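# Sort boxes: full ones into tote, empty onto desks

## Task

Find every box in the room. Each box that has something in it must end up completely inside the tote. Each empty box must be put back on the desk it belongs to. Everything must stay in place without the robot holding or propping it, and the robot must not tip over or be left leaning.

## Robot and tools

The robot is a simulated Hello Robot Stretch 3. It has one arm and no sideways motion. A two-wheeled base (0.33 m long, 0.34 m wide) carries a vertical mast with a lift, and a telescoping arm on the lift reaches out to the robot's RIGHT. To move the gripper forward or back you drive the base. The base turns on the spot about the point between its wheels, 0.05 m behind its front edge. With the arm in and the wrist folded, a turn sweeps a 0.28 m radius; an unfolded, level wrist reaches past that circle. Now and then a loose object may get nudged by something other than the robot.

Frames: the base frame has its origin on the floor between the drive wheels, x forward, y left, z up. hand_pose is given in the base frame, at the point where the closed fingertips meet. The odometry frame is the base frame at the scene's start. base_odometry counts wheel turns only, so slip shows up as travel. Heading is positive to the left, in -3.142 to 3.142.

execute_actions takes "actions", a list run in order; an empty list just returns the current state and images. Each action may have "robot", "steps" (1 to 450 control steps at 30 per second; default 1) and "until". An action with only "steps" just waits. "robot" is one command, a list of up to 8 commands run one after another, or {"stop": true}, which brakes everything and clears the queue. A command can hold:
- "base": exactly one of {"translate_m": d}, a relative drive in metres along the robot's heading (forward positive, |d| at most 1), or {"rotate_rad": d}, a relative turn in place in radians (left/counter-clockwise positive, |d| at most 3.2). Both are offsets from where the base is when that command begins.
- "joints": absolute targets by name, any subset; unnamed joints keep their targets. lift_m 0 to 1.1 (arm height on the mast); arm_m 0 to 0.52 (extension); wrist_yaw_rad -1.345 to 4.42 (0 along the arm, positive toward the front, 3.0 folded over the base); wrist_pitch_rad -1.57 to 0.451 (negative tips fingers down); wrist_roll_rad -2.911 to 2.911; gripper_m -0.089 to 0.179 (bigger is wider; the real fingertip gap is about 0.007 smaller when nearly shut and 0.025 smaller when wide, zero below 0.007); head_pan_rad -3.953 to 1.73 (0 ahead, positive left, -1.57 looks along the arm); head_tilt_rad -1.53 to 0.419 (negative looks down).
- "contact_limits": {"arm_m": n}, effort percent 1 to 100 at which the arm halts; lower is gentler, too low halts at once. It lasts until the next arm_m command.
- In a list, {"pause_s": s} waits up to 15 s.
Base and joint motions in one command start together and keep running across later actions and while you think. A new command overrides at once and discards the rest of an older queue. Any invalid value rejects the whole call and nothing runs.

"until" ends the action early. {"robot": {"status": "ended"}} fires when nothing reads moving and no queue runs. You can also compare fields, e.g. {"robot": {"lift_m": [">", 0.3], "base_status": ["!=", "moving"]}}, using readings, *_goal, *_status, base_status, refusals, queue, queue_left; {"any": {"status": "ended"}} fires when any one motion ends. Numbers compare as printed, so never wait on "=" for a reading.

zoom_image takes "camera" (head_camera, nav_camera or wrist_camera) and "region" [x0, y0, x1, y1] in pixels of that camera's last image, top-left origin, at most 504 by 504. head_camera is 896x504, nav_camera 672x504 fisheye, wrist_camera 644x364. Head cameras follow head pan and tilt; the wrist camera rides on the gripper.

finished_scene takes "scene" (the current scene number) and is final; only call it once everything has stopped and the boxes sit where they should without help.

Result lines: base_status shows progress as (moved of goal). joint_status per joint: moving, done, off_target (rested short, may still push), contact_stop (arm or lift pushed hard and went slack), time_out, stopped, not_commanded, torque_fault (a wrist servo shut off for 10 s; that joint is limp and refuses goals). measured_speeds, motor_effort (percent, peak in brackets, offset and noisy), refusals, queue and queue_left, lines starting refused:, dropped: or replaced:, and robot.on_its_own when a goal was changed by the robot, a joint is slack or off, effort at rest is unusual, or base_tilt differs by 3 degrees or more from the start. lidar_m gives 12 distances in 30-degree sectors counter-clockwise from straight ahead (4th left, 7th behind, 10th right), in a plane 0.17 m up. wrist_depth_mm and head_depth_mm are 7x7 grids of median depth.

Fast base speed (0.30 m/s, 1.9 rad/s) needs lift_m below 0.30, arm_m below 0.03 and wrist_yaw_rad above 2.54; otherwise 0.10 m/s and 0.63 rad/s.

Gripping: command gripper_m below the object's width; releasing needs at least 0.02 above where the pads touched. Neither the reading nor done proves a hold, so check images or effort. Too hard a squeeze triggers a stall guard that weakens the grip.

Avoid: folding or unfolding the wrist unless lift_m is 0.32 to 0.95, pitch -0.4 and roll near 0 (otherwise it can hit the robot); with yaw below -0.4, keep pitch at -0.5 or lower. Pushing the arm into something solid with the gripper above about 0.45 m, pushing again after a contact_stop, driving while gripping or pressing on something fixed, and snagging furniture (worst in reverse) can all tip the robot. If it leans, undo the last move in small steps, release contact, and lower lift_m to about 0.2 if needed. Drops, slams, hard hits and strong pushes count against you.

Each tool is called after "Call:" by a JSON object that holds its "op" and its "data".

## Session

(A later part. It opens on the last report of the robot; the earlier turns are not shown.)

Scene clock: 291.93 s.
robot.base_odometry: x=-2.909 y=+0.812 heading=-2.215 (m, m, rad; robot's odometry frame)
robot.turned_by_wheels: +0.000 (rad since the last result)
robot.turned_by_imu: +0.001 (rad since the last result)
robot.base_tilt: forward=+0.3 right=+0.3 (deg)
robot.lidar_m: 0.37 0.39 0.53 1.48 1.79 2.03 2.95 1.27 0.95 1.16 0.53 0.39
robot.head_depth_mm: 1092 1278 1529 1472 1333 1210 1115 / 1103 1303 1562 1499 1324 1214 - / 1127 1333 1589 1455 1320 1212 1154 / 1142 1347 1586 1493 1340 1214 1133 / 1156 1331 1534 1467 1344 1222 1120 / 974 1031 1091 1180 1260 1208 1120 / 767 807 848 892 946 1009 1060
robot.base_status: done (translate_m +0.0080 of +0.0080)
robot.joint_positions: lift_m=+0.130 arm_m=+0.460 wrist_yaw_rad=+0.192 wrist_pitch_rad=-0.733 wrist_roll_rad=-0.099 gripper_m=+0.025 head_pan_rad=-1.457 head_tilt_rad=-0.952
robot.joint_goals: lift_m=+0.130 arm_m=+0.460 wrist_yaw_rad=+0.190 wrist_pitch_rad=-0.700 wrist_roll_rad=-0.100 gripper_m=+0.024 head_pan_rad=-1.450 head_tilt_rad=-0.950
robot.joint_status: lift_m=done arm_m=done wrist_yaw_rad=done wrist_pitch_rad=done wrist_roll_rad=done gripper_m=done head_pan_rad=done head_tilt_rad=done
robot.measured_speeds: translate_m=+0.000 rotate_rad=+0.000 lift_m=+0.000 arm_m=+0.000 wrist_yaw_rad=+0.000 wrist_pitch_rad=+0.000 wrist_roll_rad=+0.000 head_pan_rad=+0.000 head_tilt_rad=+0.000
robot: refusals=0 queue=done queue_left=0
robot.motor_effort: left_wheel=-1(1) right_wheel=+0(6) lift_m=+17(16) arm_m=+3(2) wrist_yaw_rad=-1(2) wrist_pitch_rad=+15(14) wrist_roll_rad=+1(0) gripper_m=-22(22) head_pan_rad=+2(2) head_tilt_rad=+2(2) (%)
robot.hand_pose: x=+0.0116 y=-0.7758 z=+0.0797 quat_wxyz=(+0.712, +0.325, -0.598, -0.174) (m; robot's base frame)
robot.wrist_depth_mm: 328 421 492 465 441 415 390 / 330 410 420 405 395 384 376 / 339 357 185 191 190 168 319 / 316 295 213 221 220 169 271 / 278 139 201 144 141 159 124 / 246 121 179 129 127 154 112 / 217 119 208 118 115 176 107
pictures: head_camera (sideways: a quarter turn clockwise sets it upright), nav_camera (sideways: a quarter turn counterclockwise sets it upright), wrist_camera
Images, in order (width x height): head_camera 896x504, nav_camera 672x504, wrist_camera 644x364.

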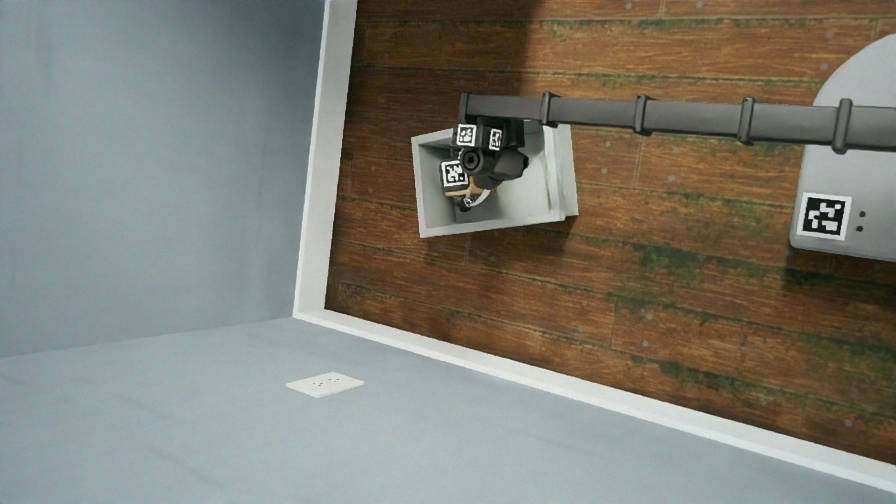

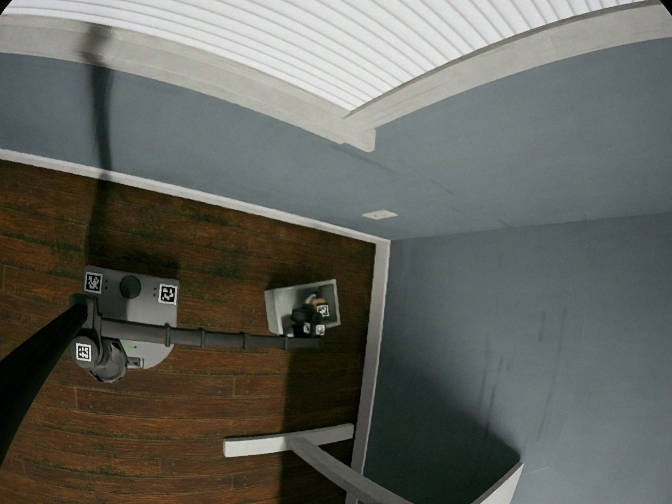

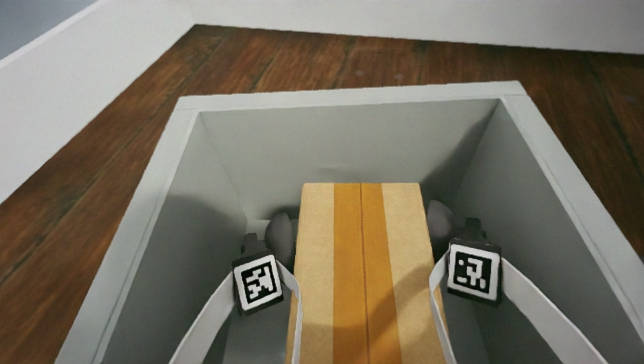

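Call:
{"op": "execute_actions", "data": {"actions": [{"robot":[{"base":{"translate_m":0.003},"joints":{"arm_m":0.478}},{"joints":{"lift_m":0.093}},{"pause_s":0.3}],"steps":450,"until":{"robot":{"status":"ended"}}}]}}

Scene clock: 300.07 s.
robot.base_odometry: x=-2.911 y=+0.809 heading=-2.215 (m, m, rad; robot's odometry frame)
robot.turned_by_wheels: +0.000 (rad since the last result)
robot.turned_by_imu: +0.001 (rad since the last result)
robot.base_tilt: forward=+0.3 right=+0.3 (deg)
robot.lidar_m: 0.37 0.38 0.53 1.47 1.81 2.03 2.95 1.27 0.95 1.17 0.53 0.38
robot.head_depth_mm: 1092 1279 1534 1474 1332 1212 1113 / 1115 1297 1557 1494 1315 1212 - / 1124 1323 1580 1463 1315 1210 1155 / 1146 1349 1584 1496 1344 1221 1128 / 1162 1337 1535 1476 1342 1220 1121 / 964 1021 1090 1170 1235 1206 1115 / 764 801 839 890 939 996 1043
robot.base_status: done (translate_m +0.0030 of +0.0030)
robot.joint_positions: lift_m=+0.093 arm_m=+0.478 wrist_yaw_rad=+0.192 wrist_pitch_rad=-0.733 wrist_roll_rad=-0.099 gripper_m=+0.025 head_pan_rad=-1.457 head_tilt_rad=-0.952
robot.joint_goals: lift_m=+0.093 arm_m=+0.478 wrist_yaw_rad=+0.190 wrist_pitch_rad=-0.700 wrist_roll_rad=-0.100 gripper_m=+0.024 head_pan_rad=-1.450 head_tilt_rad=-0.950
robot.joint_status: lift_m=done arm_m=done wrist_yaw_rad=done wrist_pitch_rad=done wrist_roll_rad=done gripper_m=done head_pan_rad=done head_tilt_rad=done
robot.measured_speeds: translate_m=+0.000 rotate_rad=+0.000 lift_m=+0.000 arm_m=+0.000 wrist_yaw_rad=+0.000 wrist_pitch_rad=+0.000 wrist_roll_rad=+0.000 head_pan_rad=+0.000 head_tilt_rad=+0.000
robot: refusals=0 queue=done queue_left=0
robot.motor_effort: left_wheel=-2(2) right_wheel=+0(6) lift_m=+17(17) arm_m=+2(4) wrist_yaw_rad=-1(2) wrist_pitch_rad=+14(14) wrist_roll_rad=+0(0) gripper_m=-21(21) head_pan_rad=+2(3) head_tilt_rad=+1(1) (%)
robot.hand_pose: x=+0.0116 y=-0.7938 z=+0.0427 quat_wxyz=(+0.712, +0.325, -0.598, -0.174) (m; robot's base frame)
robot.wrist_depth_mm: 320 408 436 422 401 380 362 / 329 142 143 142 142 142 125 / 304 126 166 166 166 156 108 / 104 125 193 193 192 167 108 / 96 124 206 144 141 156 109 / 95 123 182 129 127 152 110 / 94 122 175 118 115 166 105
pictures: head_camera (sideways: a quarter turn clockwise sets it upright), nav_camera (sideways: a quarter turn counterclockwise sets it upright), wrist_camera
Images, in order (width x height): head_camera 896x504, nav_camera 672x504, wrist_camera 644x364.

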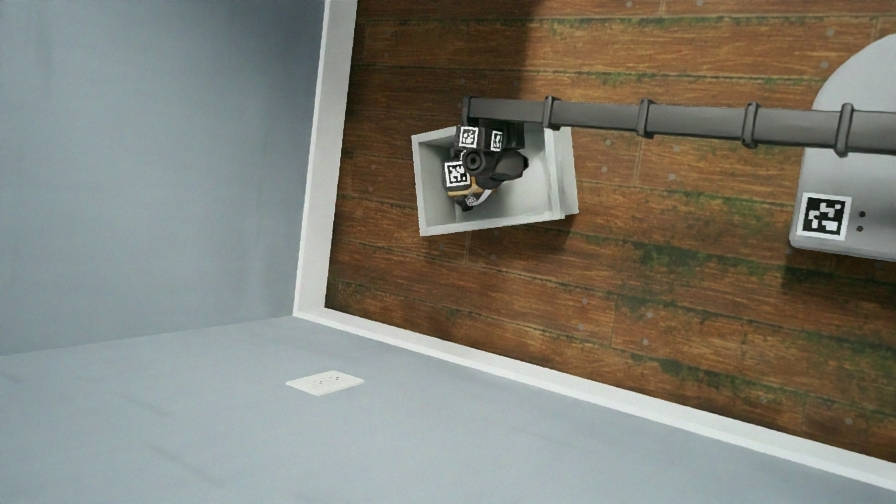

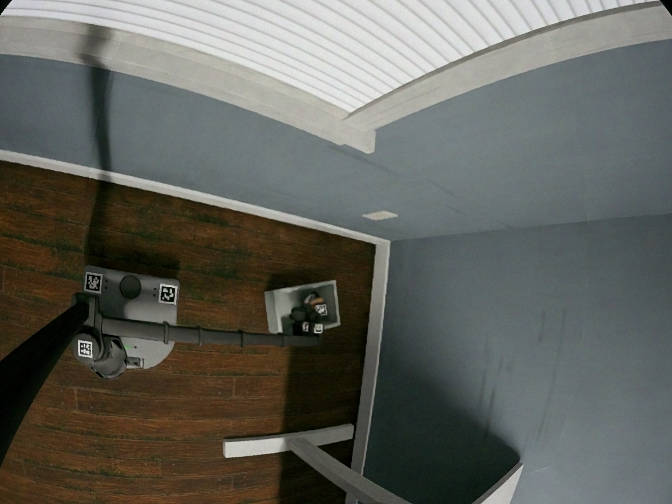

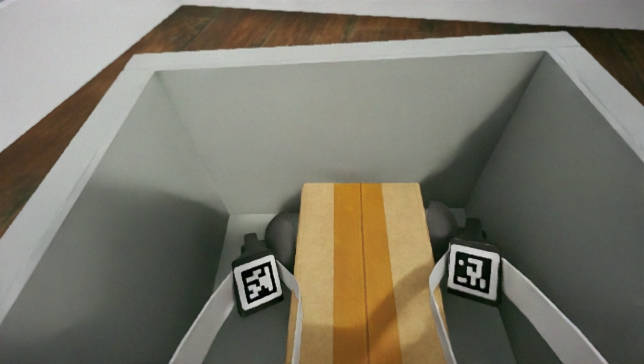

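Call:
{"op": "execute_actions", "data": {"actions": [{"robot":[{"joints":{"lift_m":0.084}},{"pause_s":0.3}],"steps":450,"until":{"robot":{"status":"ended"}}}]}}

Scene clock: 302.77 s.
robot.base_odometry: x=-2.911 y=+0.809 heading=-2.215 (m, m, rad; robot's odometry frame)
robot.turned_by_wheels: +0.000 (rad since the last result)
robot.turned_by_imu: +0.000 (rad since the last result)
robot.base_tilt: forward=+0.3 right=+0.2 (deg)
robot.lidar_m: 0.37 0.38 0.53 1.47 1.80 2.03 2.94 1.27 0.95 1.16 0.52 0.38
robot.head_depth_mm: 1085 1272 1539 1472 1332 1212 1117 / 1114 1307 1552 1491 1321 1203 - / 1123 1335 1583 1467 1326 1219 1155 / 1150 1350 1597 1491 1344 1219 1134 / 1158 1336 1531 1472 1345 1222 1114 / 962 1023 1091 1172 1251 1206 1118 / 760 800 841 888 938 999 1043
robot.base_status: done (translate_m +0.0030 of +0.0030)
robot.joint_positions: lift_m=+0.084 arm_m=+0.478 wrist_yaw_rad=+0.192 wrist_pitch_rad=-0.733 wrist_roll_rad=-0.099 gripper_m=+0.025 head_pan_rad=-1.457 head_tilt_rad=-0.952
robot.joint_goals: lift_m=+0.084 arm_m=+0.478 wrist_yaw_rad=+0.190 wrist_pitch_rad=-0.700 wrist_roll_rad=-0.100 gripper_m=+0.024 head_pan_rad=-1.450 head_tilt_rad=-0.950
robot.joint_status: lift_m=done arm_m=done wrist_yaw_rad=done wrist_pitch_rad=done wrist_roll_rad=done gripper_m=done head_pan_rad=done head_tilt_rad=done
robot.measured_speeds: translate_m=+0.000 rotate_rad=+0.000 lift_m=+0.000 arm_m=+0.000 wrist_yaw_rad=+0.000 wrist_pitch_rad=+0.000 wrist_roll_rad=+0.000 head_pan_rad=+0.000 head_tilt_rad=+0.000
robot: refusals=0 queue=done queue_left=0
robot.motor_effort: left_wheel=-1(2) right_wheel=+0(0) lift_m=+17(16) arm_m=+2(3) wrist_yaw_rad=-1(0) wrist_pitch_rad=+15(15) wrist_roll_rad=+0(0) gripper_m=-22(23) head_pan_rad=+2(2) head_tilt_rad=+1(1) (%)
robot.hand_pose: x=+0.0116 y=-0.7938 z=+0.0337 quat_wxyz=(+0.712, +0.325, -0.598, -0.174) (m; robot's base frame)
robot.wrist_depth_mm: 318 384 414 137 133 131 341 / 322 130 142 142 142 142 111 / 194 126 167 166 167 156 108 / 96 125 193 193 193 167 108 / 96 124 205 144 142 156 109 / 95 123 182 128 127 152 110 / 94 122 167 118 115 159 105
pictures: head_camera (sideways: a quarter turn clockwise sets it upright), nav_camera (sideways: a quarter turn counterclockwise sets it upright), wrist_camera
Images, in order (width x height): head_camera 896x504, nav_camera 672x504, wrist_camera 644x364.

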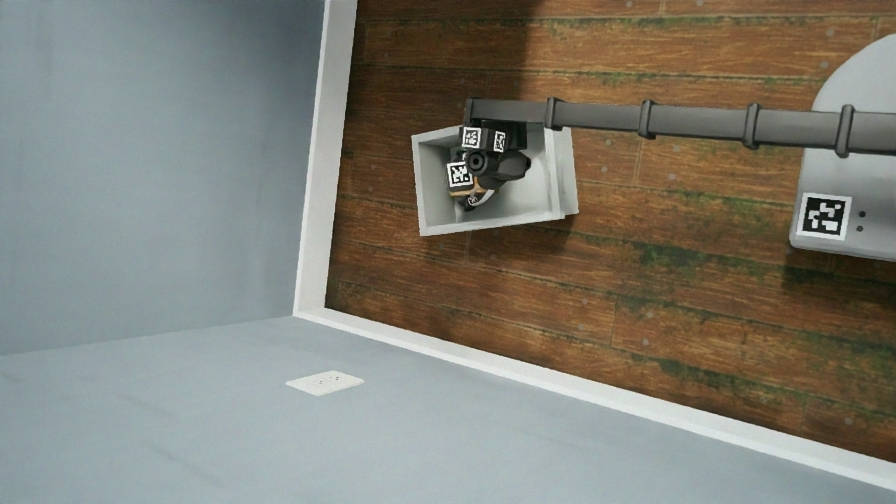

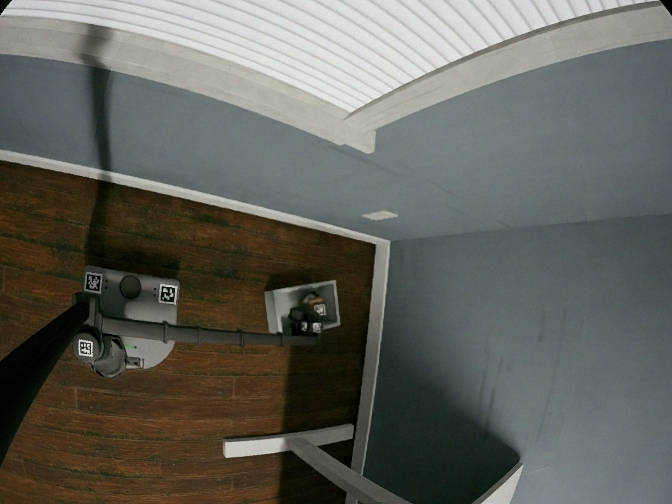

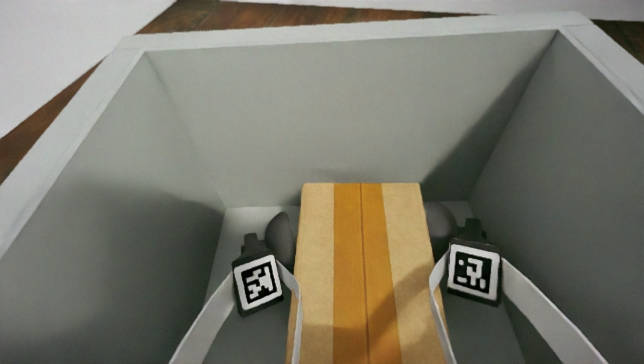

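Call:
{"op": "execute_actions", "data": {"actions": [{"robot":[{"joints":{"lift_m":0.077}},{"pause_s":0.3}],"steps":450,"until":{"robot":{"status":"ended"}}}]}}

Scene clock: 305.53 s.
robot.base_odometry: x=-2.911 y=+0.809 heading=-2.215 (m, m, rad; robot's odometry frame)
robot.turned_by_wheels: +0.000 (rad since the last result)
robot.turned_by_imu: +0.000 (rad since the last result)
robot.base_tilt: forward=+0.4 right=+0.2 (deg)
robot.lidar_m: 0.37 0.38 0.53 1.47 1.80 2.03 2.94 1.27 0.95 1.17 0.52 0.38
robot.head_depth_mm: 1093 1275 1551 1470 1332 1212 1123 / 1107 1300 1568 1507 1326 1214 - / 1128 1335 1594 1453 1310 1215 1154 / 1145 1359 1592 1487 1341 1218 1124 / 1154 1332 1531 1462 1346 1226 1120 / 967 1024 1095 1173 1251 1206 1122 / 762 801 840 888 941 999 1044
robot.base_status: done (translate_m +0.0030 of +0.0030)
robot.joint_positions: lift_m=+0.077 arm_m=+0.478 wrist_yaw_rad=+0.192 wrist_pitch_rad=-0.723 wrist_roll_rad=-0.099 gripper_m=+0.025 head_pan_rad=-1.457 head_tilt_rad=-0.952
robot.joint_goals: lift_m=+0.077 arm_m=+0.478 wrist_yaw_rad=+0.190 wrist_pitch_rad=-0.700 wrist_roll_rad=-0.100 gripper_m=+0.024 head_pan_rad=-1.450 head_tilt_rad=-0.950
robot.joint_status: lift_m=done arm_m=done wrist_yaw_rad=done wrist_pitch_rad=done wrist_roll_rad=done gripper_m=done head_pan_rad=done head_tilt_rad=done
robot.measured_speeds: translate_m=+0.000 rotate_rad=+0.000 lift_m=+0.000 arm_m=+0.000 wrist_yaw_rad=+0.000 wrist_pitch_rad=+0.000 wrist_roll_rad=+0.000 head_pan_rad=+0.000 head_tilt_rad=+0.000
robot: refusals=0 queue=done queue_left=0
robot.motor_effort: left_wheel=-2(2) right_wheel=+0(0) lift_m=+14(17) arm_m=+3(3) wrist_yaw_rad=-1(1) wrist_pitch_rad=+10(15) wrist_roll_rad=+0(0) gripper_m=-22(23) head_pan_rad=+1(2) head_tilt_rad=+1(1) (%)
robot.hand_pose: x=+0.0120 y=-0.7957 z=+0.0286 quat_wxyz=(+0.713, +0.321, -0.599, -0.170) (m; robot's base frame)
robot.wrist_depth_mm: 318 365 134 129 129 126 123 / 310 127 140 141 141 141 107 / 99 126 164 164 164 154 108 / 96 125 189 190 189 166 108 / 96 124 200 144 141 156 109 / 95 123 179 128 126 152 109 / 94 122 164 117 115 156 105
pictures: head_camera (sideways: a quarter turn clockwise sets it upright), nav_camera (sideways: a quarter turn counterclockwise sets it upright), wrist_camera
Images, in order (width x height): head_camera 896x504, nav_camera 672x504, wrist_camera 644x364.

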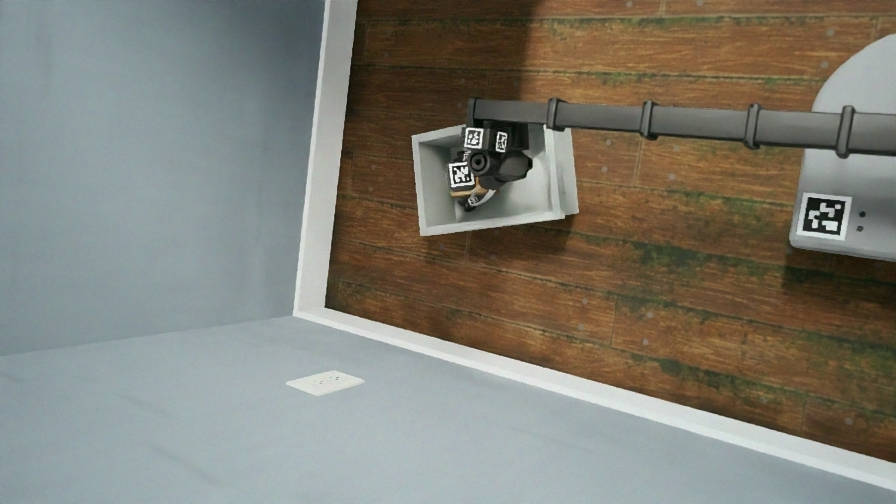

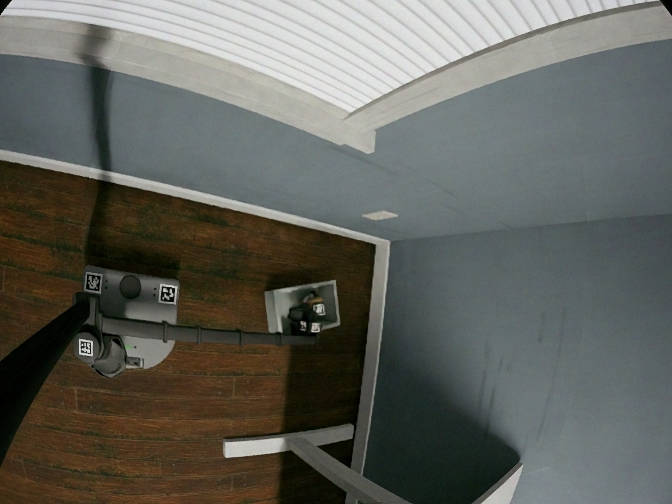

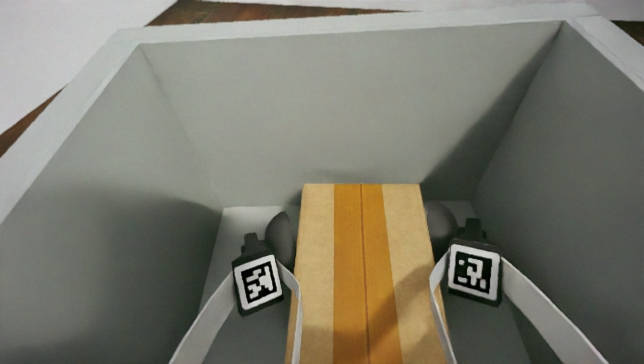

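Call:
{"op": "execute_actions", "data": {"actions": [{"robot":[{"joints":{"lift_m":0.075,"gripper_m":0.09}},{"pause_s":0.3},{"joints":{"lift_m":0.26}}],"steps":450,"until":{"robot":{"status":"ended"}}}]}}

Scene clock: 310.90 s.
robot.base_odometry: x=-2.911 y=+0.809 heading=-2.215 (m, m, rad; robot's odometry frame)
robot.turned_by_wheels: +0.000 (rad since the last result)
robot.turned_by_imu: +0.001 (rad since the last result)
robot.base_tilt: forward=+0.3 right=+0.2 (deg)
robot.lidar_m: 0.37 0.38 0.53 1.47 1.81 2.03 2.94 1.27 0.95 1.17 0.52 0.38
robot.head_depth_mm: 1092 1283 1539 1478 1332 1207 1114 / 1111 1300 1549 1436 1312 1223 - / 1131 1333 1590 1414 1325 1212 1154 / 1152 1347 1583 1497 1334 1216 1134 / 1157 1333 1535 1475 1339 1217 1122 / 970 1025 1093 1169 1252 1204 1123 / 762 798 840 885 940 999 1048
robot.base_status: done (translate_m +0.0030 of +0.0030)
robot.joint_positions: lift_m=+0.260 arm_m=+0.478 wrist_yaw_rad=+0.191 wrist_pitch_rad=-0.711 wrist_roll_rad=-0.099 gripper_m=+0.090 head_pan_rad=-1.457 head_tilt_rad=-0.952
robot.joint_goals: lift_m=+0.260 arm_m=+0.478 wrist_yaw_rad=+0.190 wrist_pitch_rad=-0.700 wrist_roll_rad=-0.100 gripper_m=+0.090 head_pan_rad=-1.450 head_tilt_rad=-0.950
robot.joint_status: lift_m=done arm_m=done wrist_yaw_rad=done wrist_pitch_rad=done wrist_roll_rad=done gripper_m=done head_pan_rad=done head_tilt_rad=done
robot.measured_speeds: translate_m=+0.000 rotate_rad=+0.000 lift_m=+0.000 arm_m=+0.000 wrist_yaw_rad=+0.000 wrist_pitch_rad=+0.000 wrist_roll_rad=+0.000 head_pan_rad=+0.000 head_tilt_rad=+0.000
robot: refusals=0 queue=done queue_left=0
robot.motor_effort: left_wheel=-2(2) right_wheel=+1(1) lift_m=+35(38) arm_m=+3(3) wrist_yaw_rad=-1(1) wrist_pitch_rad=+5(10) wrist_roll_rad=+0(0) gripper_m=+1(96) head_pan_rad=+2(2) head_tilt_rad=+1(1) (%)
robot.hand_pose: x=+0.0123 y=-0.7979 z=+0.2127 quat_wxyz=(+0.714, +0.317, -0.601, -0.167) (m; robot's base frame)
robot.wrist_depth_mm: 329 436 506 470 436 408 380 / 337 448 564 533 488 456 421 / 346 448 568 560 530 496 464 / 358 461 488 485 469 462 451 / 353 429 439 423 416 411 399 / 363 386 382 306 299 347 359 / 347 349 272 293 317 319 320
pictures: head_camera (sideways: a quarter turn clockwise sets it upright), nav_camera (sideways: a quarter turn counterclockwise sets it upright), wrist_camera
Images, in order (width x height): head_camera 896x504, nav_camera 672x504, wrist_camera 644x364.

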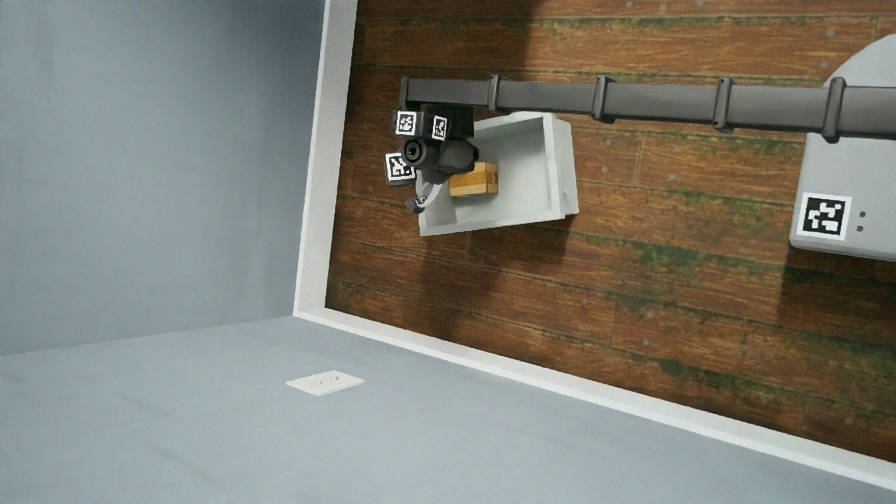

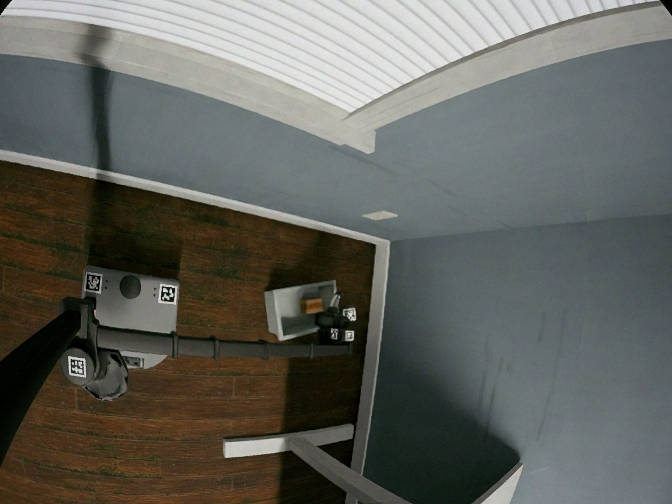

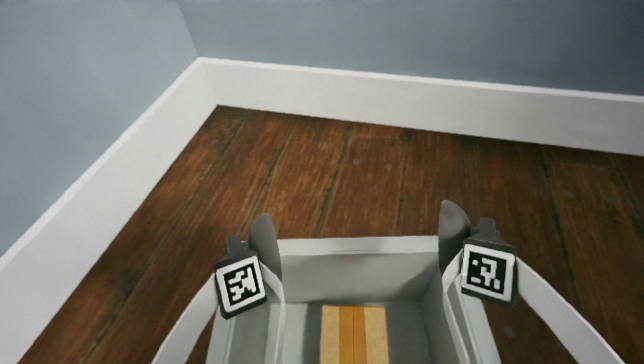

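Call:
{"op": "execute_actions", "data": {"actions": [{"robot":[{"base":{"rotate_rad":0.066},"joints":{"lift_m":0.3}}],"steps":450,"until":{"robot":{"status":"ended"}}},{"robot":{"base":{"translate_m":-0.7},"joints":{"arm_m":0.0,"wrist_yaw_rad":1.6,"lift_m":1.095,"gripper_m":0.12,"head_pan_rad":-1.9,"head_tilt_rad":-0.8}},"steps":450,"until":{"robot":{"arm_m":["<",0.02],"wrist_yaw_rad":[">",1.5]}}}]}}

Scene clock: 337.27 s.
robot.base_odometry: x=-2.714 y=+1.110 heading=-2.149 (m, m, rad; robot's odometry frame)
robot.turned_by_wheels: +0.066 (rad since the last result)
robot.turned_by_imu: +0.066 (rad since the last result)
robot.base_tilt: forward=+1.1 right=+0.5 (deg)
robot.lidar_m: 0.73 0.77 1.11 1.45 1.99 2.50 2.59 0.94 0.74 1.14 0.96 0.74
robot.head_depth_mm: 806 630 516 1626 1443 1277 1157 / 805 632 517 1569 1440 1316 - / 813 633 1348 1526 1373 - 1127 / 853 1198 1403 1605 1443 - 1108 / 1026 1173 1372 1591 1454 1297 - / 1011 1150 1331 1563 1455 1281 1190 / 993 1122 1301 1561 1454 1270 1180
robot.base_status: moving (translate_m -0.3597 of -0.7000)
robot.joint_positions: lift_m=+0.702 arm_m=+0.018 wrist_yaw_rad=+1.599 wrist_pitch_rad=-0.712 wrist_roll_rad=-0.099 gripper_m=+0.120 head_pan_rad=-1.893 head_tilt_rad=-0.803
robot.joint_goals: lift_m=+1.095 arm_m=+0.000 wrist_yaw_rad=+1.600 wrist_pitch_rad=-0.700 wrist_roll_rad=-0.100 gripper_m=+0.120 head_pan_rad=-1.900 head_tilt_rad=-0.800
robot.joint_status: lift_m=moving arm_m=moving wrist_yaw_rad=moving wrist_pitch_rad=done wrist_roll_rad=done gripper_m=done head_pan_rad=done head_tilt_rad=done
robot.measured_speeds: translate_m=-0.100 rotate_rad=+0.000 lift_m=+0.110 arm_m=-0.068 wrist_yaw_rad=+0.000 wrist_pitch_rad=+0.000 wrist_roll_rad=+0.000 head_pan_rad=+0.000 head_tilt_rad=+0.000
robot: refusals=0 queue=running queue_left=0
robot.motor_effort: left_wheel=-4(8) right_wheel=-1(9) lift_m=+35(37) arm_m=-1(6) wrist_yaw_rad=+1(3) wrist_pitch_rad=+5(6) wrist_roll_rad=+0(0) gripper_m=+0(96) head_pan_rad=-3(21) head_tilt_rad=+2(19) (%)
robot.hand_pose: x=+0.1569 y=-0.1577 z=+0.6547 quat_wxyz=(+0.652, +0.631, -0.253, +0.335) (m; robot's base frame)
robot.wrist_depth_mm: 758 713 678 648 620 588 573 / 902 829 794 734 702 671 638 / - 986 925 879 800 766 736 / - - - - 957 891 864 / - 985 991 949 926 947 882 / 893 884 837 844 817 809 757 / 797 788 761 762 740 722 697
pictures: head_camera (sideways: a quarter turn clockwise sets it upright), nav_camera (sideways: a quarter turn counterclockwise sets it upright), wrist_camera
Images, in order (width x height): head_camera 896x504, nav_camera 672x504, wrist_camera 644x364.

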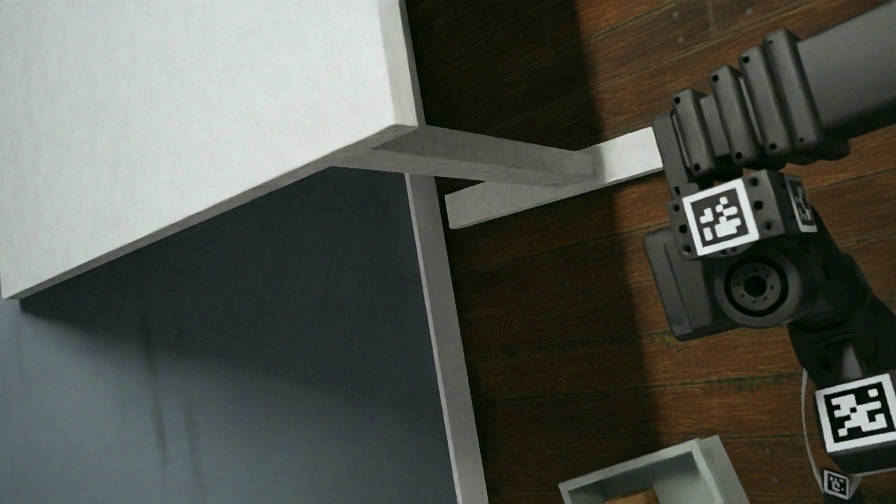

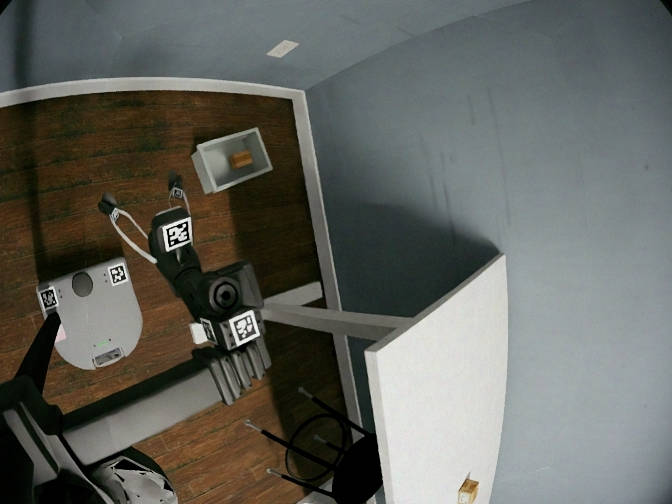

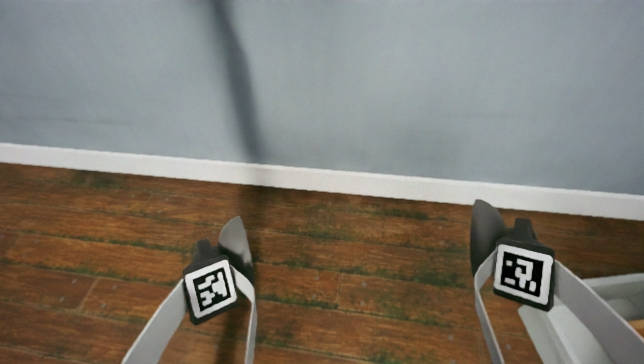

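Call:
{"op": "execute_actions", "data": {"actions": [{"steps":300,"until":{"robot":{"status":"ended"}}},{"robot":{"base":{"translate_m":-0.685},"joints":{"arm_m":0.3,"gripper_m":0.17,"head_pan_rad":-1.5,"head_tilt_rad":-0.55}},"steps":450,"until":{"robot":{"status":"ended"}}}]}}

Scene clock: 349.17 s.
robot.base_odometry: x=-2.154 y=+1.969 heading=-2.149 (m, m, rad; robot's odometry frame)
robot.turned_by_wheels: +0.000 (rad since the last result)
robot.turned_by_imu: +0.002 (rad since the last result)
robot.base_tilt: forward=+0.4 right=+0.2 (deg)
robot.lidar_m: 1.74 1.85 1.68 1.50 2.07 1.98 1.57 0.81 0.46 0.46 0.48 0.95
robot.head_depth_mm: - 970 801 595 476 396 1239 / - 1007 780 597 477 396 1052 / 901 - 746 597 476 396 1191 / 917 1026 641 596 476 406 1187 / 927 1030 799 577 475 416 1078 / 951 1033 802 633 476 427 1263 / 967 1054 805 620 477 426 1257
robot.base_status: done (translate_m -0.6850 of -0.6850)
robot.joint_positions: lift_m=+1.095 arm_m=+0.300 wrist_yaw_rad=+1.599 wrist_pitch_rad=-0.712 wrist_roll_rad=-0.099 gripper_m=+0.170 head_pan_rad=-1.507 head_tilt_rad=-0.557
robot.joint_goals: lift_m=+1.095 arm_m=+0.300 wrist_yaw_rad=+1.600 wrist_pitch_rad=-0.700 wrist_roll_rad=-0.100 gripper_m=+0.170 head_pan_rad=-1.500 head_tilt_rad=-0.550
robot.joint_status: lift_m=done arm_m=done wrist_yaw_rad=done wrist_pitch_rad=done wrist_roll_rad=done gripper_m=done head_pan_rad=done head_tilt_rad=done
robot.measured_speeds: translate_m=+0.000 rotate_rad=+0.000 lift_m=+0.000 arm_m=+0.000 wrist_yaw_rad=+0.000 wrist_pitch_rad=+0.000 wrist_roll_rad=+0.000 head_pan_rad=+0.000 head_tilt_rad=+0.000
robot: refusals=0 queue=done queue_left=0
robot.motor_effort: left_wheel=-2(8) right_wheel=+1(2) lift_m=+35(33) arm_m=+3(1) wrist_yaw_rad=+1(2) wrist_pitch_rad=+5(5) wrist_roll_rad=+0(0) gripper_m=+0(100) head_pan_rad=+2(20) head_tilt_rad=+4(26) (%)
robot.hand_pose: x=+0.1568 y=-0.4398 z=+1.0476 quat_wxyz=(+0.652, +0.631, -0.253, +0.335) (m; robot's base frame)
robot.wrist_depth_mm: - - - 585 545 529 510 / - - - 456 443 431 416 / - - - 383 371 364 351 / - - 354 327 321 314 308 / - - 294 287 279 277 277 / - - 260 255 250 246 - / - 240 233 230 227 222 220
pictures: head_camera (sideways: a quarter turn clockwise sets it upright), nav_camera (sideways: a quarter turn counterclockwise sets it upright), wrist_camera
Images, in order (width x height): head_camera 896x504, nav_camera 672x504, wrist_camera 644x364.

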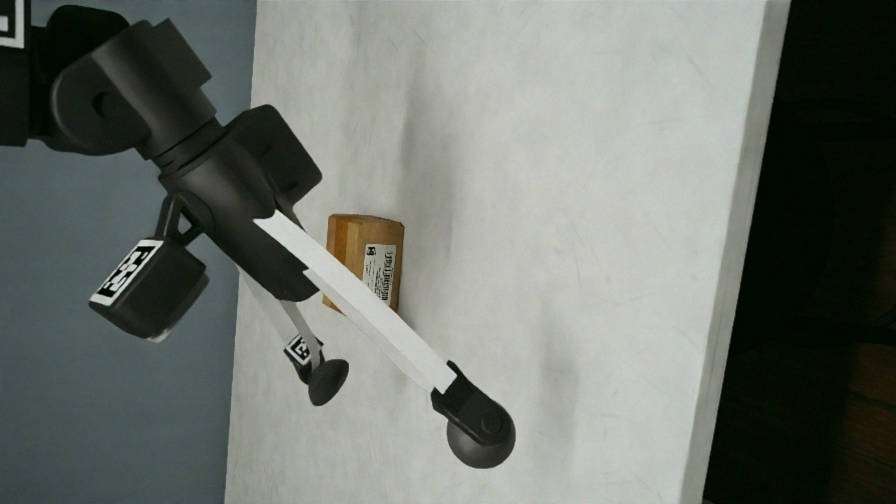

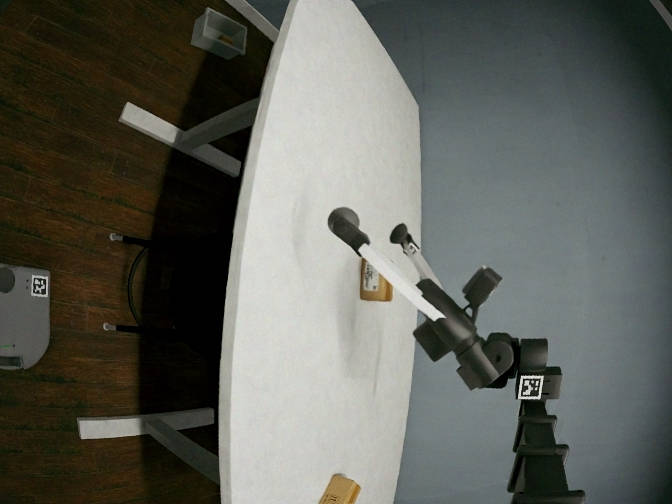

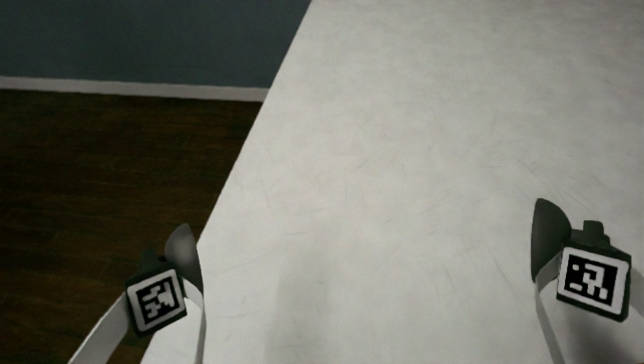

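Call:
{"op": "execute_actions", "data": {"actions": [{"robot":{"base":{"translate_m":-0.05},"joints":{"arm_m":0.495,"wrist_yaw_rad":1.48}},"steps":450,"until":{"robot":{"status":"ended"}}}]}}

Scene clock: 356.73 s.
robot.base_odometry: x=-2.127 y=+2.011 heading=-2.149 (m, m, rad; robot's odometry frame)
robot.turned_by_wheels: +0.000 (rad since the last result)
robot.turned_by_imu: +0.001 (rad since the last result)
robot.base_tilt: forward=+0.4 right=+0.2 (deg)
robot.lidar_m: 1.79 1.90 1.70 1.50 2.07 1.94 1.52 1.41 0.75 0.45 0.51 0.96
robot.head_depth_mm: 875 951 798 596 476 397 1232 / - 977 803 597 476 396 1236 / 887 1011 798 597 476 395 881 / 896 991 800 596 476 406 1192 / 932 1003 653 597 477 416 1191 / 947 1031 800 597 476 416 1228 / 964 1045 801 597 475 427 1255
robot.base_status: done (translate_m -0.0500 of -0.0500)
robot.joint_positions: lift_m=+1.095 arm_m=+0.495 wrist_yaw_rad=+1.481 wrist_pitch_rad=-0.712 wrist_roll_rad=-0.099 gripper_m=+0.170 head_pan_rad=-1.507 head_tilt_rad=-0.557
robot.joint_goals: lift_m=+1.095 arm_m=+0.495 wrist_yaw_rad=+1.480 wrist_pitch_rad=-0.700 wrist_roll_rad=-0.100 gripper_m=+0.170 head_pan_rad=-1.500 head_tilt_rad=-0.550
robot.joint_status: lift_m=done arm_m=done wrist_yaw_rad=done wrist_pitch_rad=done wrist_roll_rad=done gripper_m=done head_pan_rad=done head_tilt_rad=done
robot.measured_speeds: translate_m=+0.000 rotate_rad=+0.000 lift_m=+0.000 arm_m=+0.000 wrist_yaw_rad=+0.000 wrist_pitch_rad=+0.000 wrist_roll_rad=+0.000 head_pan_rad=+0.000 head_tilt_rad=+0.000
robot: refusals=0 queue=done queue_left=0
robot.motor_effort: left_wheel=-2(6) right_wheel=+1(4) lift_m=+35(35) arm_m=+4(5) wrist_yaw_rad=+0(2) wrist_pitch_rad=+5(6) wrist_roll_rad=+0(0) gripper_m=+0(1) head_pan_rad=+2(2) head_tilt_rad=+4(4) (%)
robot.hand_pose: x=+0.1562 y=-0.6559 z=+1.0476 quat_wxyz=(+0.671, +0.615, -0.290, +0.296) (m; robot's base frame)
robot.wrist_depth_mm: - - 589 568 540 526 503 / - 486 473 457 443 428 414 / - 402 388 380 371 362 353 / 352 342 332 325 320 312 306 / 303 299 292 287 281 275 275 / 269 270 258 203 248 245 - / 241 231 232 184 225 222 218
pictures: head_camera (sideways: a quarter turn clockwise sets it upright), nav_camera (sideways: a quarter turn counterclockwise sets it upright), wrist_camera
Images, in order (width x height): head_camera 896x504, nav_camera 672x504, wrist_camera 644x364.

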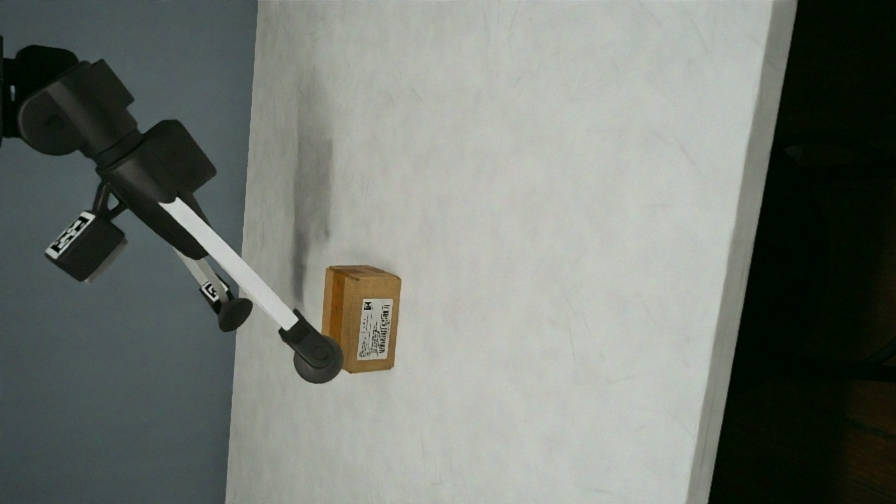

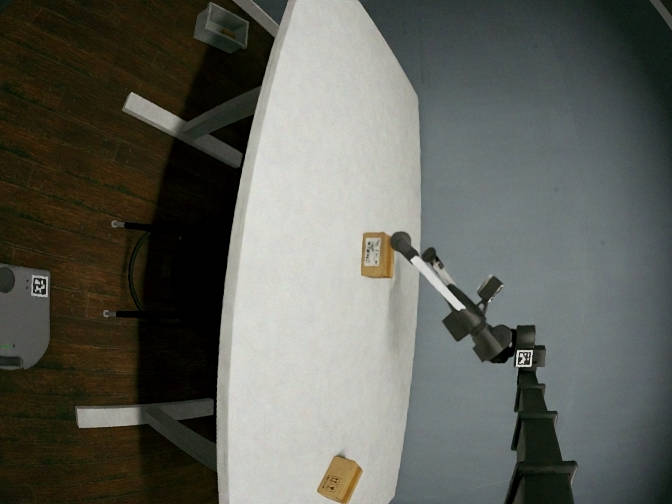

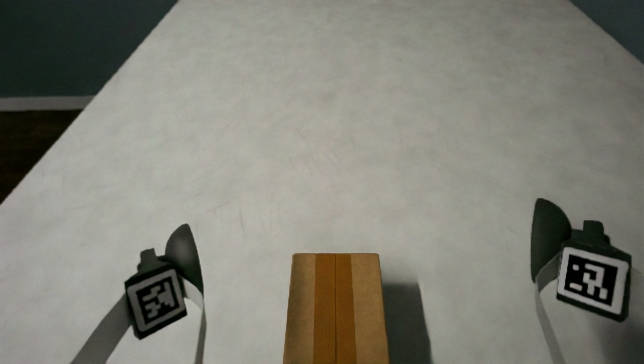

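Call:
{"op": "execute_actions", "data": {"actions": []}}

Scene clock: 367.47 s.
robot.base_odometry: x=-2.127 y=+2.011 heading=-2.149 (m, m, rad; robot's odometry frame)
robot.turned_by_wheels: +0.000 (rad since the last result)
robot.turned_by_imu: +0.000 (rad since the last result)
robot.base_tilt: forward=+0.3 right=+0.2 (deg)
robot.lidar_m: 1.79 1.90 1.70 1.50 2.07 1.94 1.52 1.41 0.75 0.45 0.50 0.97
robot.head_depth_mm: 875 952 800 598 476 396 1229 / - 976 800 598 476 396 1237 / 889 1008 801 597 477 396 882 / 896 989 801 596 477 405 1195 / 930 1007 653 597 475 416 1190 / 945 1030 800 596 476 416 1235 / 965 1046 799 598 475 426 1261
robot.base_status: done (translate_m -0.0500 of -0.0500)
robot.joint_positions: lift_m=+1.095 arm_m=+0.495 wrist_yaw_rad=+1.481 wrist_pitch_rad=-0.712 wrist_roll_rad=-0.099 gripper_m=+0.170 head_pan_rad=-1.507 head_tilt_rad=-0.557
robot.joint_goals: lift_m=+1.095 arm_m=+0.495 wrist_yaw_rad=+1.480 wrist_pitch_rad=-0.700 wrist_roll_rad=-0.100 gripper_m=+0.170 head_pan_rad=-1.500 head_tilt_rad=-0.550
robot.joint_status: lift_m=done arm_m=done wrist_yaw_rad=done wrist_pitch_rad=done wrist_roll_rad=done gripper_m=done head_pan_rad=done head_tilt_rad=done
robot.measured_speeds: translate_m=+0.000 rotate_rad=+0.000 lift_m=+0.000 arm_m=+0.000 wrist_yaw_rad=+0.000 wrist_pitch_rad=+0.000 wrist_roll_rad=+0.000 head_pan_rad=+0.000 head_tilt_rad=+0.000
robot: refusals=0 queue=done queue_left=0
robot.motor_effort: left_wheel=-2(2) right_wheel=+1(1) lift_m=+35(35) arm_m=+3(3) wrist_yaw_rad=+0(0) wrist_pitch_rad=+5(5) wrist_roll_rad=+0(0) gripper_m=+0(0) head_pan_rad=+2(3) head_tilt_rad=+4(4) (%)
robot.hand_pose: x=+0.1562 y=-0.6559 z=+1.0476 quat_wxyz=(+0.671, +0.615, -0.290, +0.296) (m; robot's base frame)
robot.wrist_depth_mm: - - 588 566 548 523 495 / - 485 471 454 441 428 415 / - 404 389 380 369 360 353 / 352 342 331 330 321 314 307 / 305 300 293 287 281 277 275 / 269 271 260 204 248 246 - / 242 232 232 184 222 223 220
pictures: head_camera (sideways: a quarter turn clockwise sets it upright), nav_camera (sideways: a quarter turn counterclockwise sets it upright), wrist_camera
Images, in order (width x height): head_camera 896x504, nav_camera 672x504, wrist_camera 644x364.

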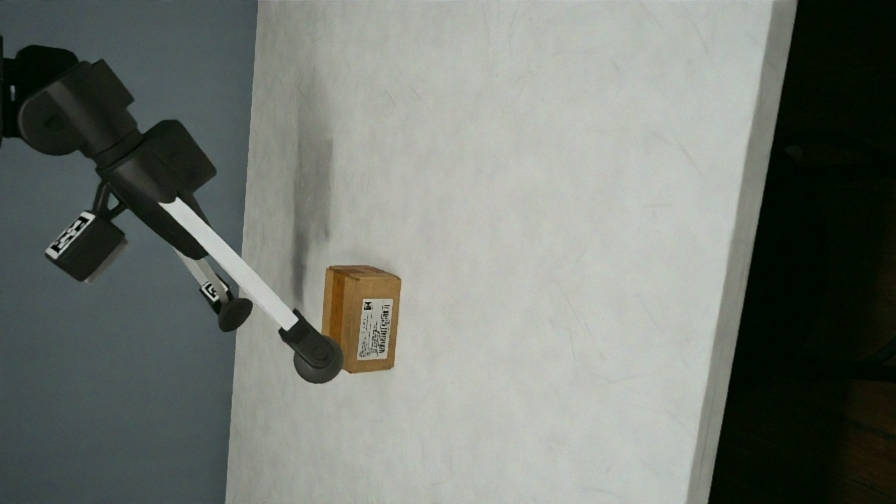

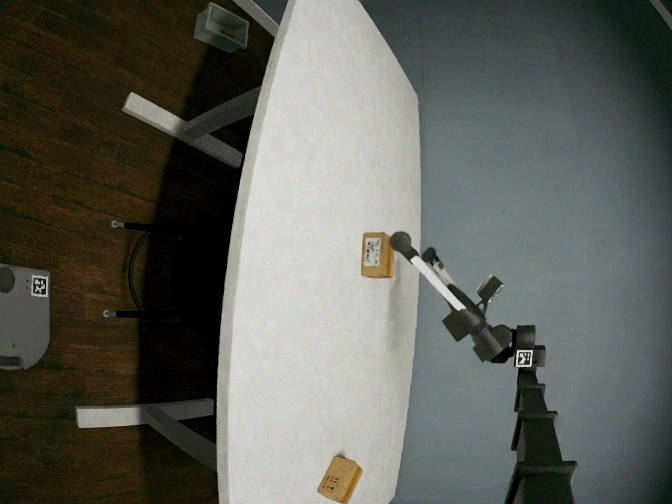

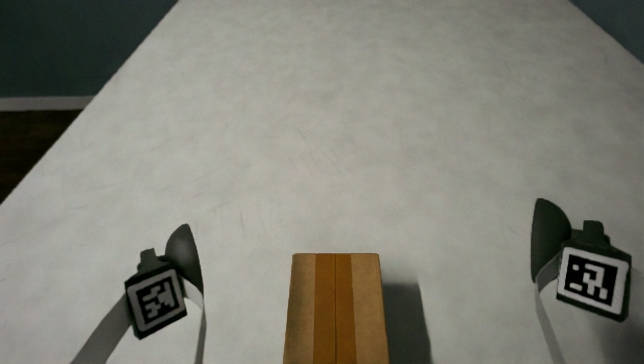

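Call:
{"op": "execute_actions", "data": {"actions": [{"robot": {"base": {"translate_m": -0.035}, "joints": {"arm_m": 0.477}}, "steps": 150, "until": {"robot": {"status": "ended"}}}]}}

Scene clock: 370.67 s.
robot.base_odometry: x=-2.108 y=+2.040 heading=-2.149 (m, m, rad; robot's odometry frame)
robot.turned_by_wheels: +0.000 (rad since the last result)
robot.turned_by_imu: +0.001 (rad since the last result)
robot.base_tilt: forward=+0.3 right=+0.2 (deg)
robot.lidar_m: 1.82 1.94 1.72 1.50 2.08 1.91 1.49 1.41 0.73 0.45 0.52 1.00
robot.head_depth_mm: 875 951 797 598 476 395 1208 / - 971 800 596 476 396 1239 / 891 1008 801 597 476 395 1186 / 896 992 801 598 476 407 1180 / 926 1000 745 595 476 406 1190 / 945 1029 802 597 477 416 1211 / 958 1047 801 597 476 427 1269
robot.base_status: done (translate_m -0.0350 of -0.0350)
robot.joint_positions: lift_m=+1.095 arm_m=+0.477 wrist_yaw_rad=+1.481 wrist_pitch_rad=-0.712 wrist_roll_rad=-0.099 gripper_m=+0.170 head_pan_rad=-1.507 head_tilt_rad=-0.557
robot.joint_goals: lift_m=+1.095 arm_m=+0.477 wrist_yaw_rad=+1.480 wrist_pitch_rad=-0.700 wrist_roll_rad=-0.100 gripper_m=+0.170 head_pan_rad=-1.500 head_tilt_rad=-0.550
robot.joint_status: lift_m=done arm_m=done wrist_yaw_rad=done wrist_pitch_rad=done wrist_roll_rad=done gripper_m=done head_pan_rad=done head_tilt_rad=done
robot.measured_speeds: translate_m=+0.000 rotate_rad=+0.000 lift_m=+0.000 arm_m=+0.000 wrist_yaw_rad=+0.000 wrist_pitch_rad=+0.000 wrist_roll_rad=+0.000 head_pan_rad=+0.000 head_tilt_rad=+0.000
robot: refusals=0 queue=done queue_left=0
robot.motor_effort: left_wheel=-2(4) right_wheel=+1(3) lift_m=+35(35) arm_m=-2(1) wrist_yaw_rad=+0(1) wrist_pitch_rad=+5(5) wrist_roll_rad=+0(0) gripper_m=+0(0) head_pan_rad=+2(2) head_tilt_rad=+4(4) (%)
robot.hand_pose: x=+0.1562 y=-0.6384 z=+1.0476 quat_wxyz=(+0.671, +0.615, -0.290, +0.296) (m; robot's base frame)
robot.wrist_depth_mm: - - 591 568 547 528 506 / - 497 472 456 443 428 412 / - 403 392 380 372 359 352 / 360 344 333 325 319 314 305 / 304 301 293 239 273 276 276 / 268 271 258 212 239 244 - / 242 232 232 220 219 222 220
pictures: head_camera (sideways: a quarter turn clockwise sets it upright), nav_camera (sideways: a quarter turn counterclockwise sets it upright), wrist_camera
Images, in order (width x height): head_camera 896x504, nav_camera 672x504, wrist_camera 644x364.

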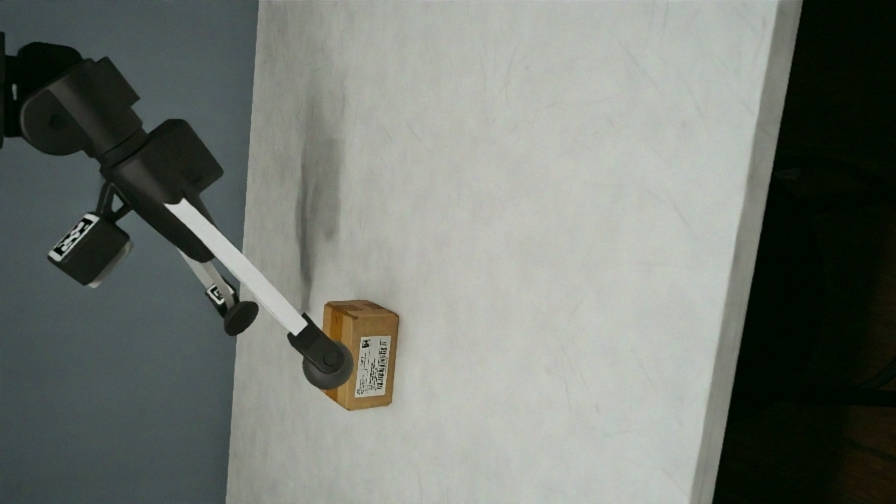

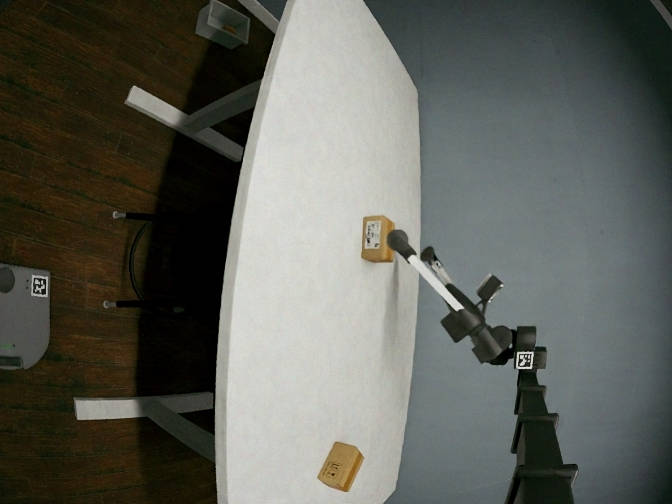

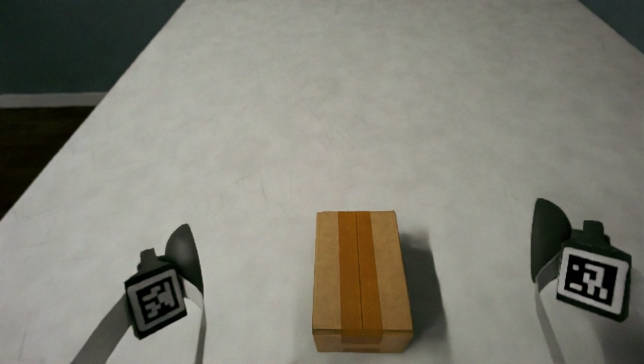

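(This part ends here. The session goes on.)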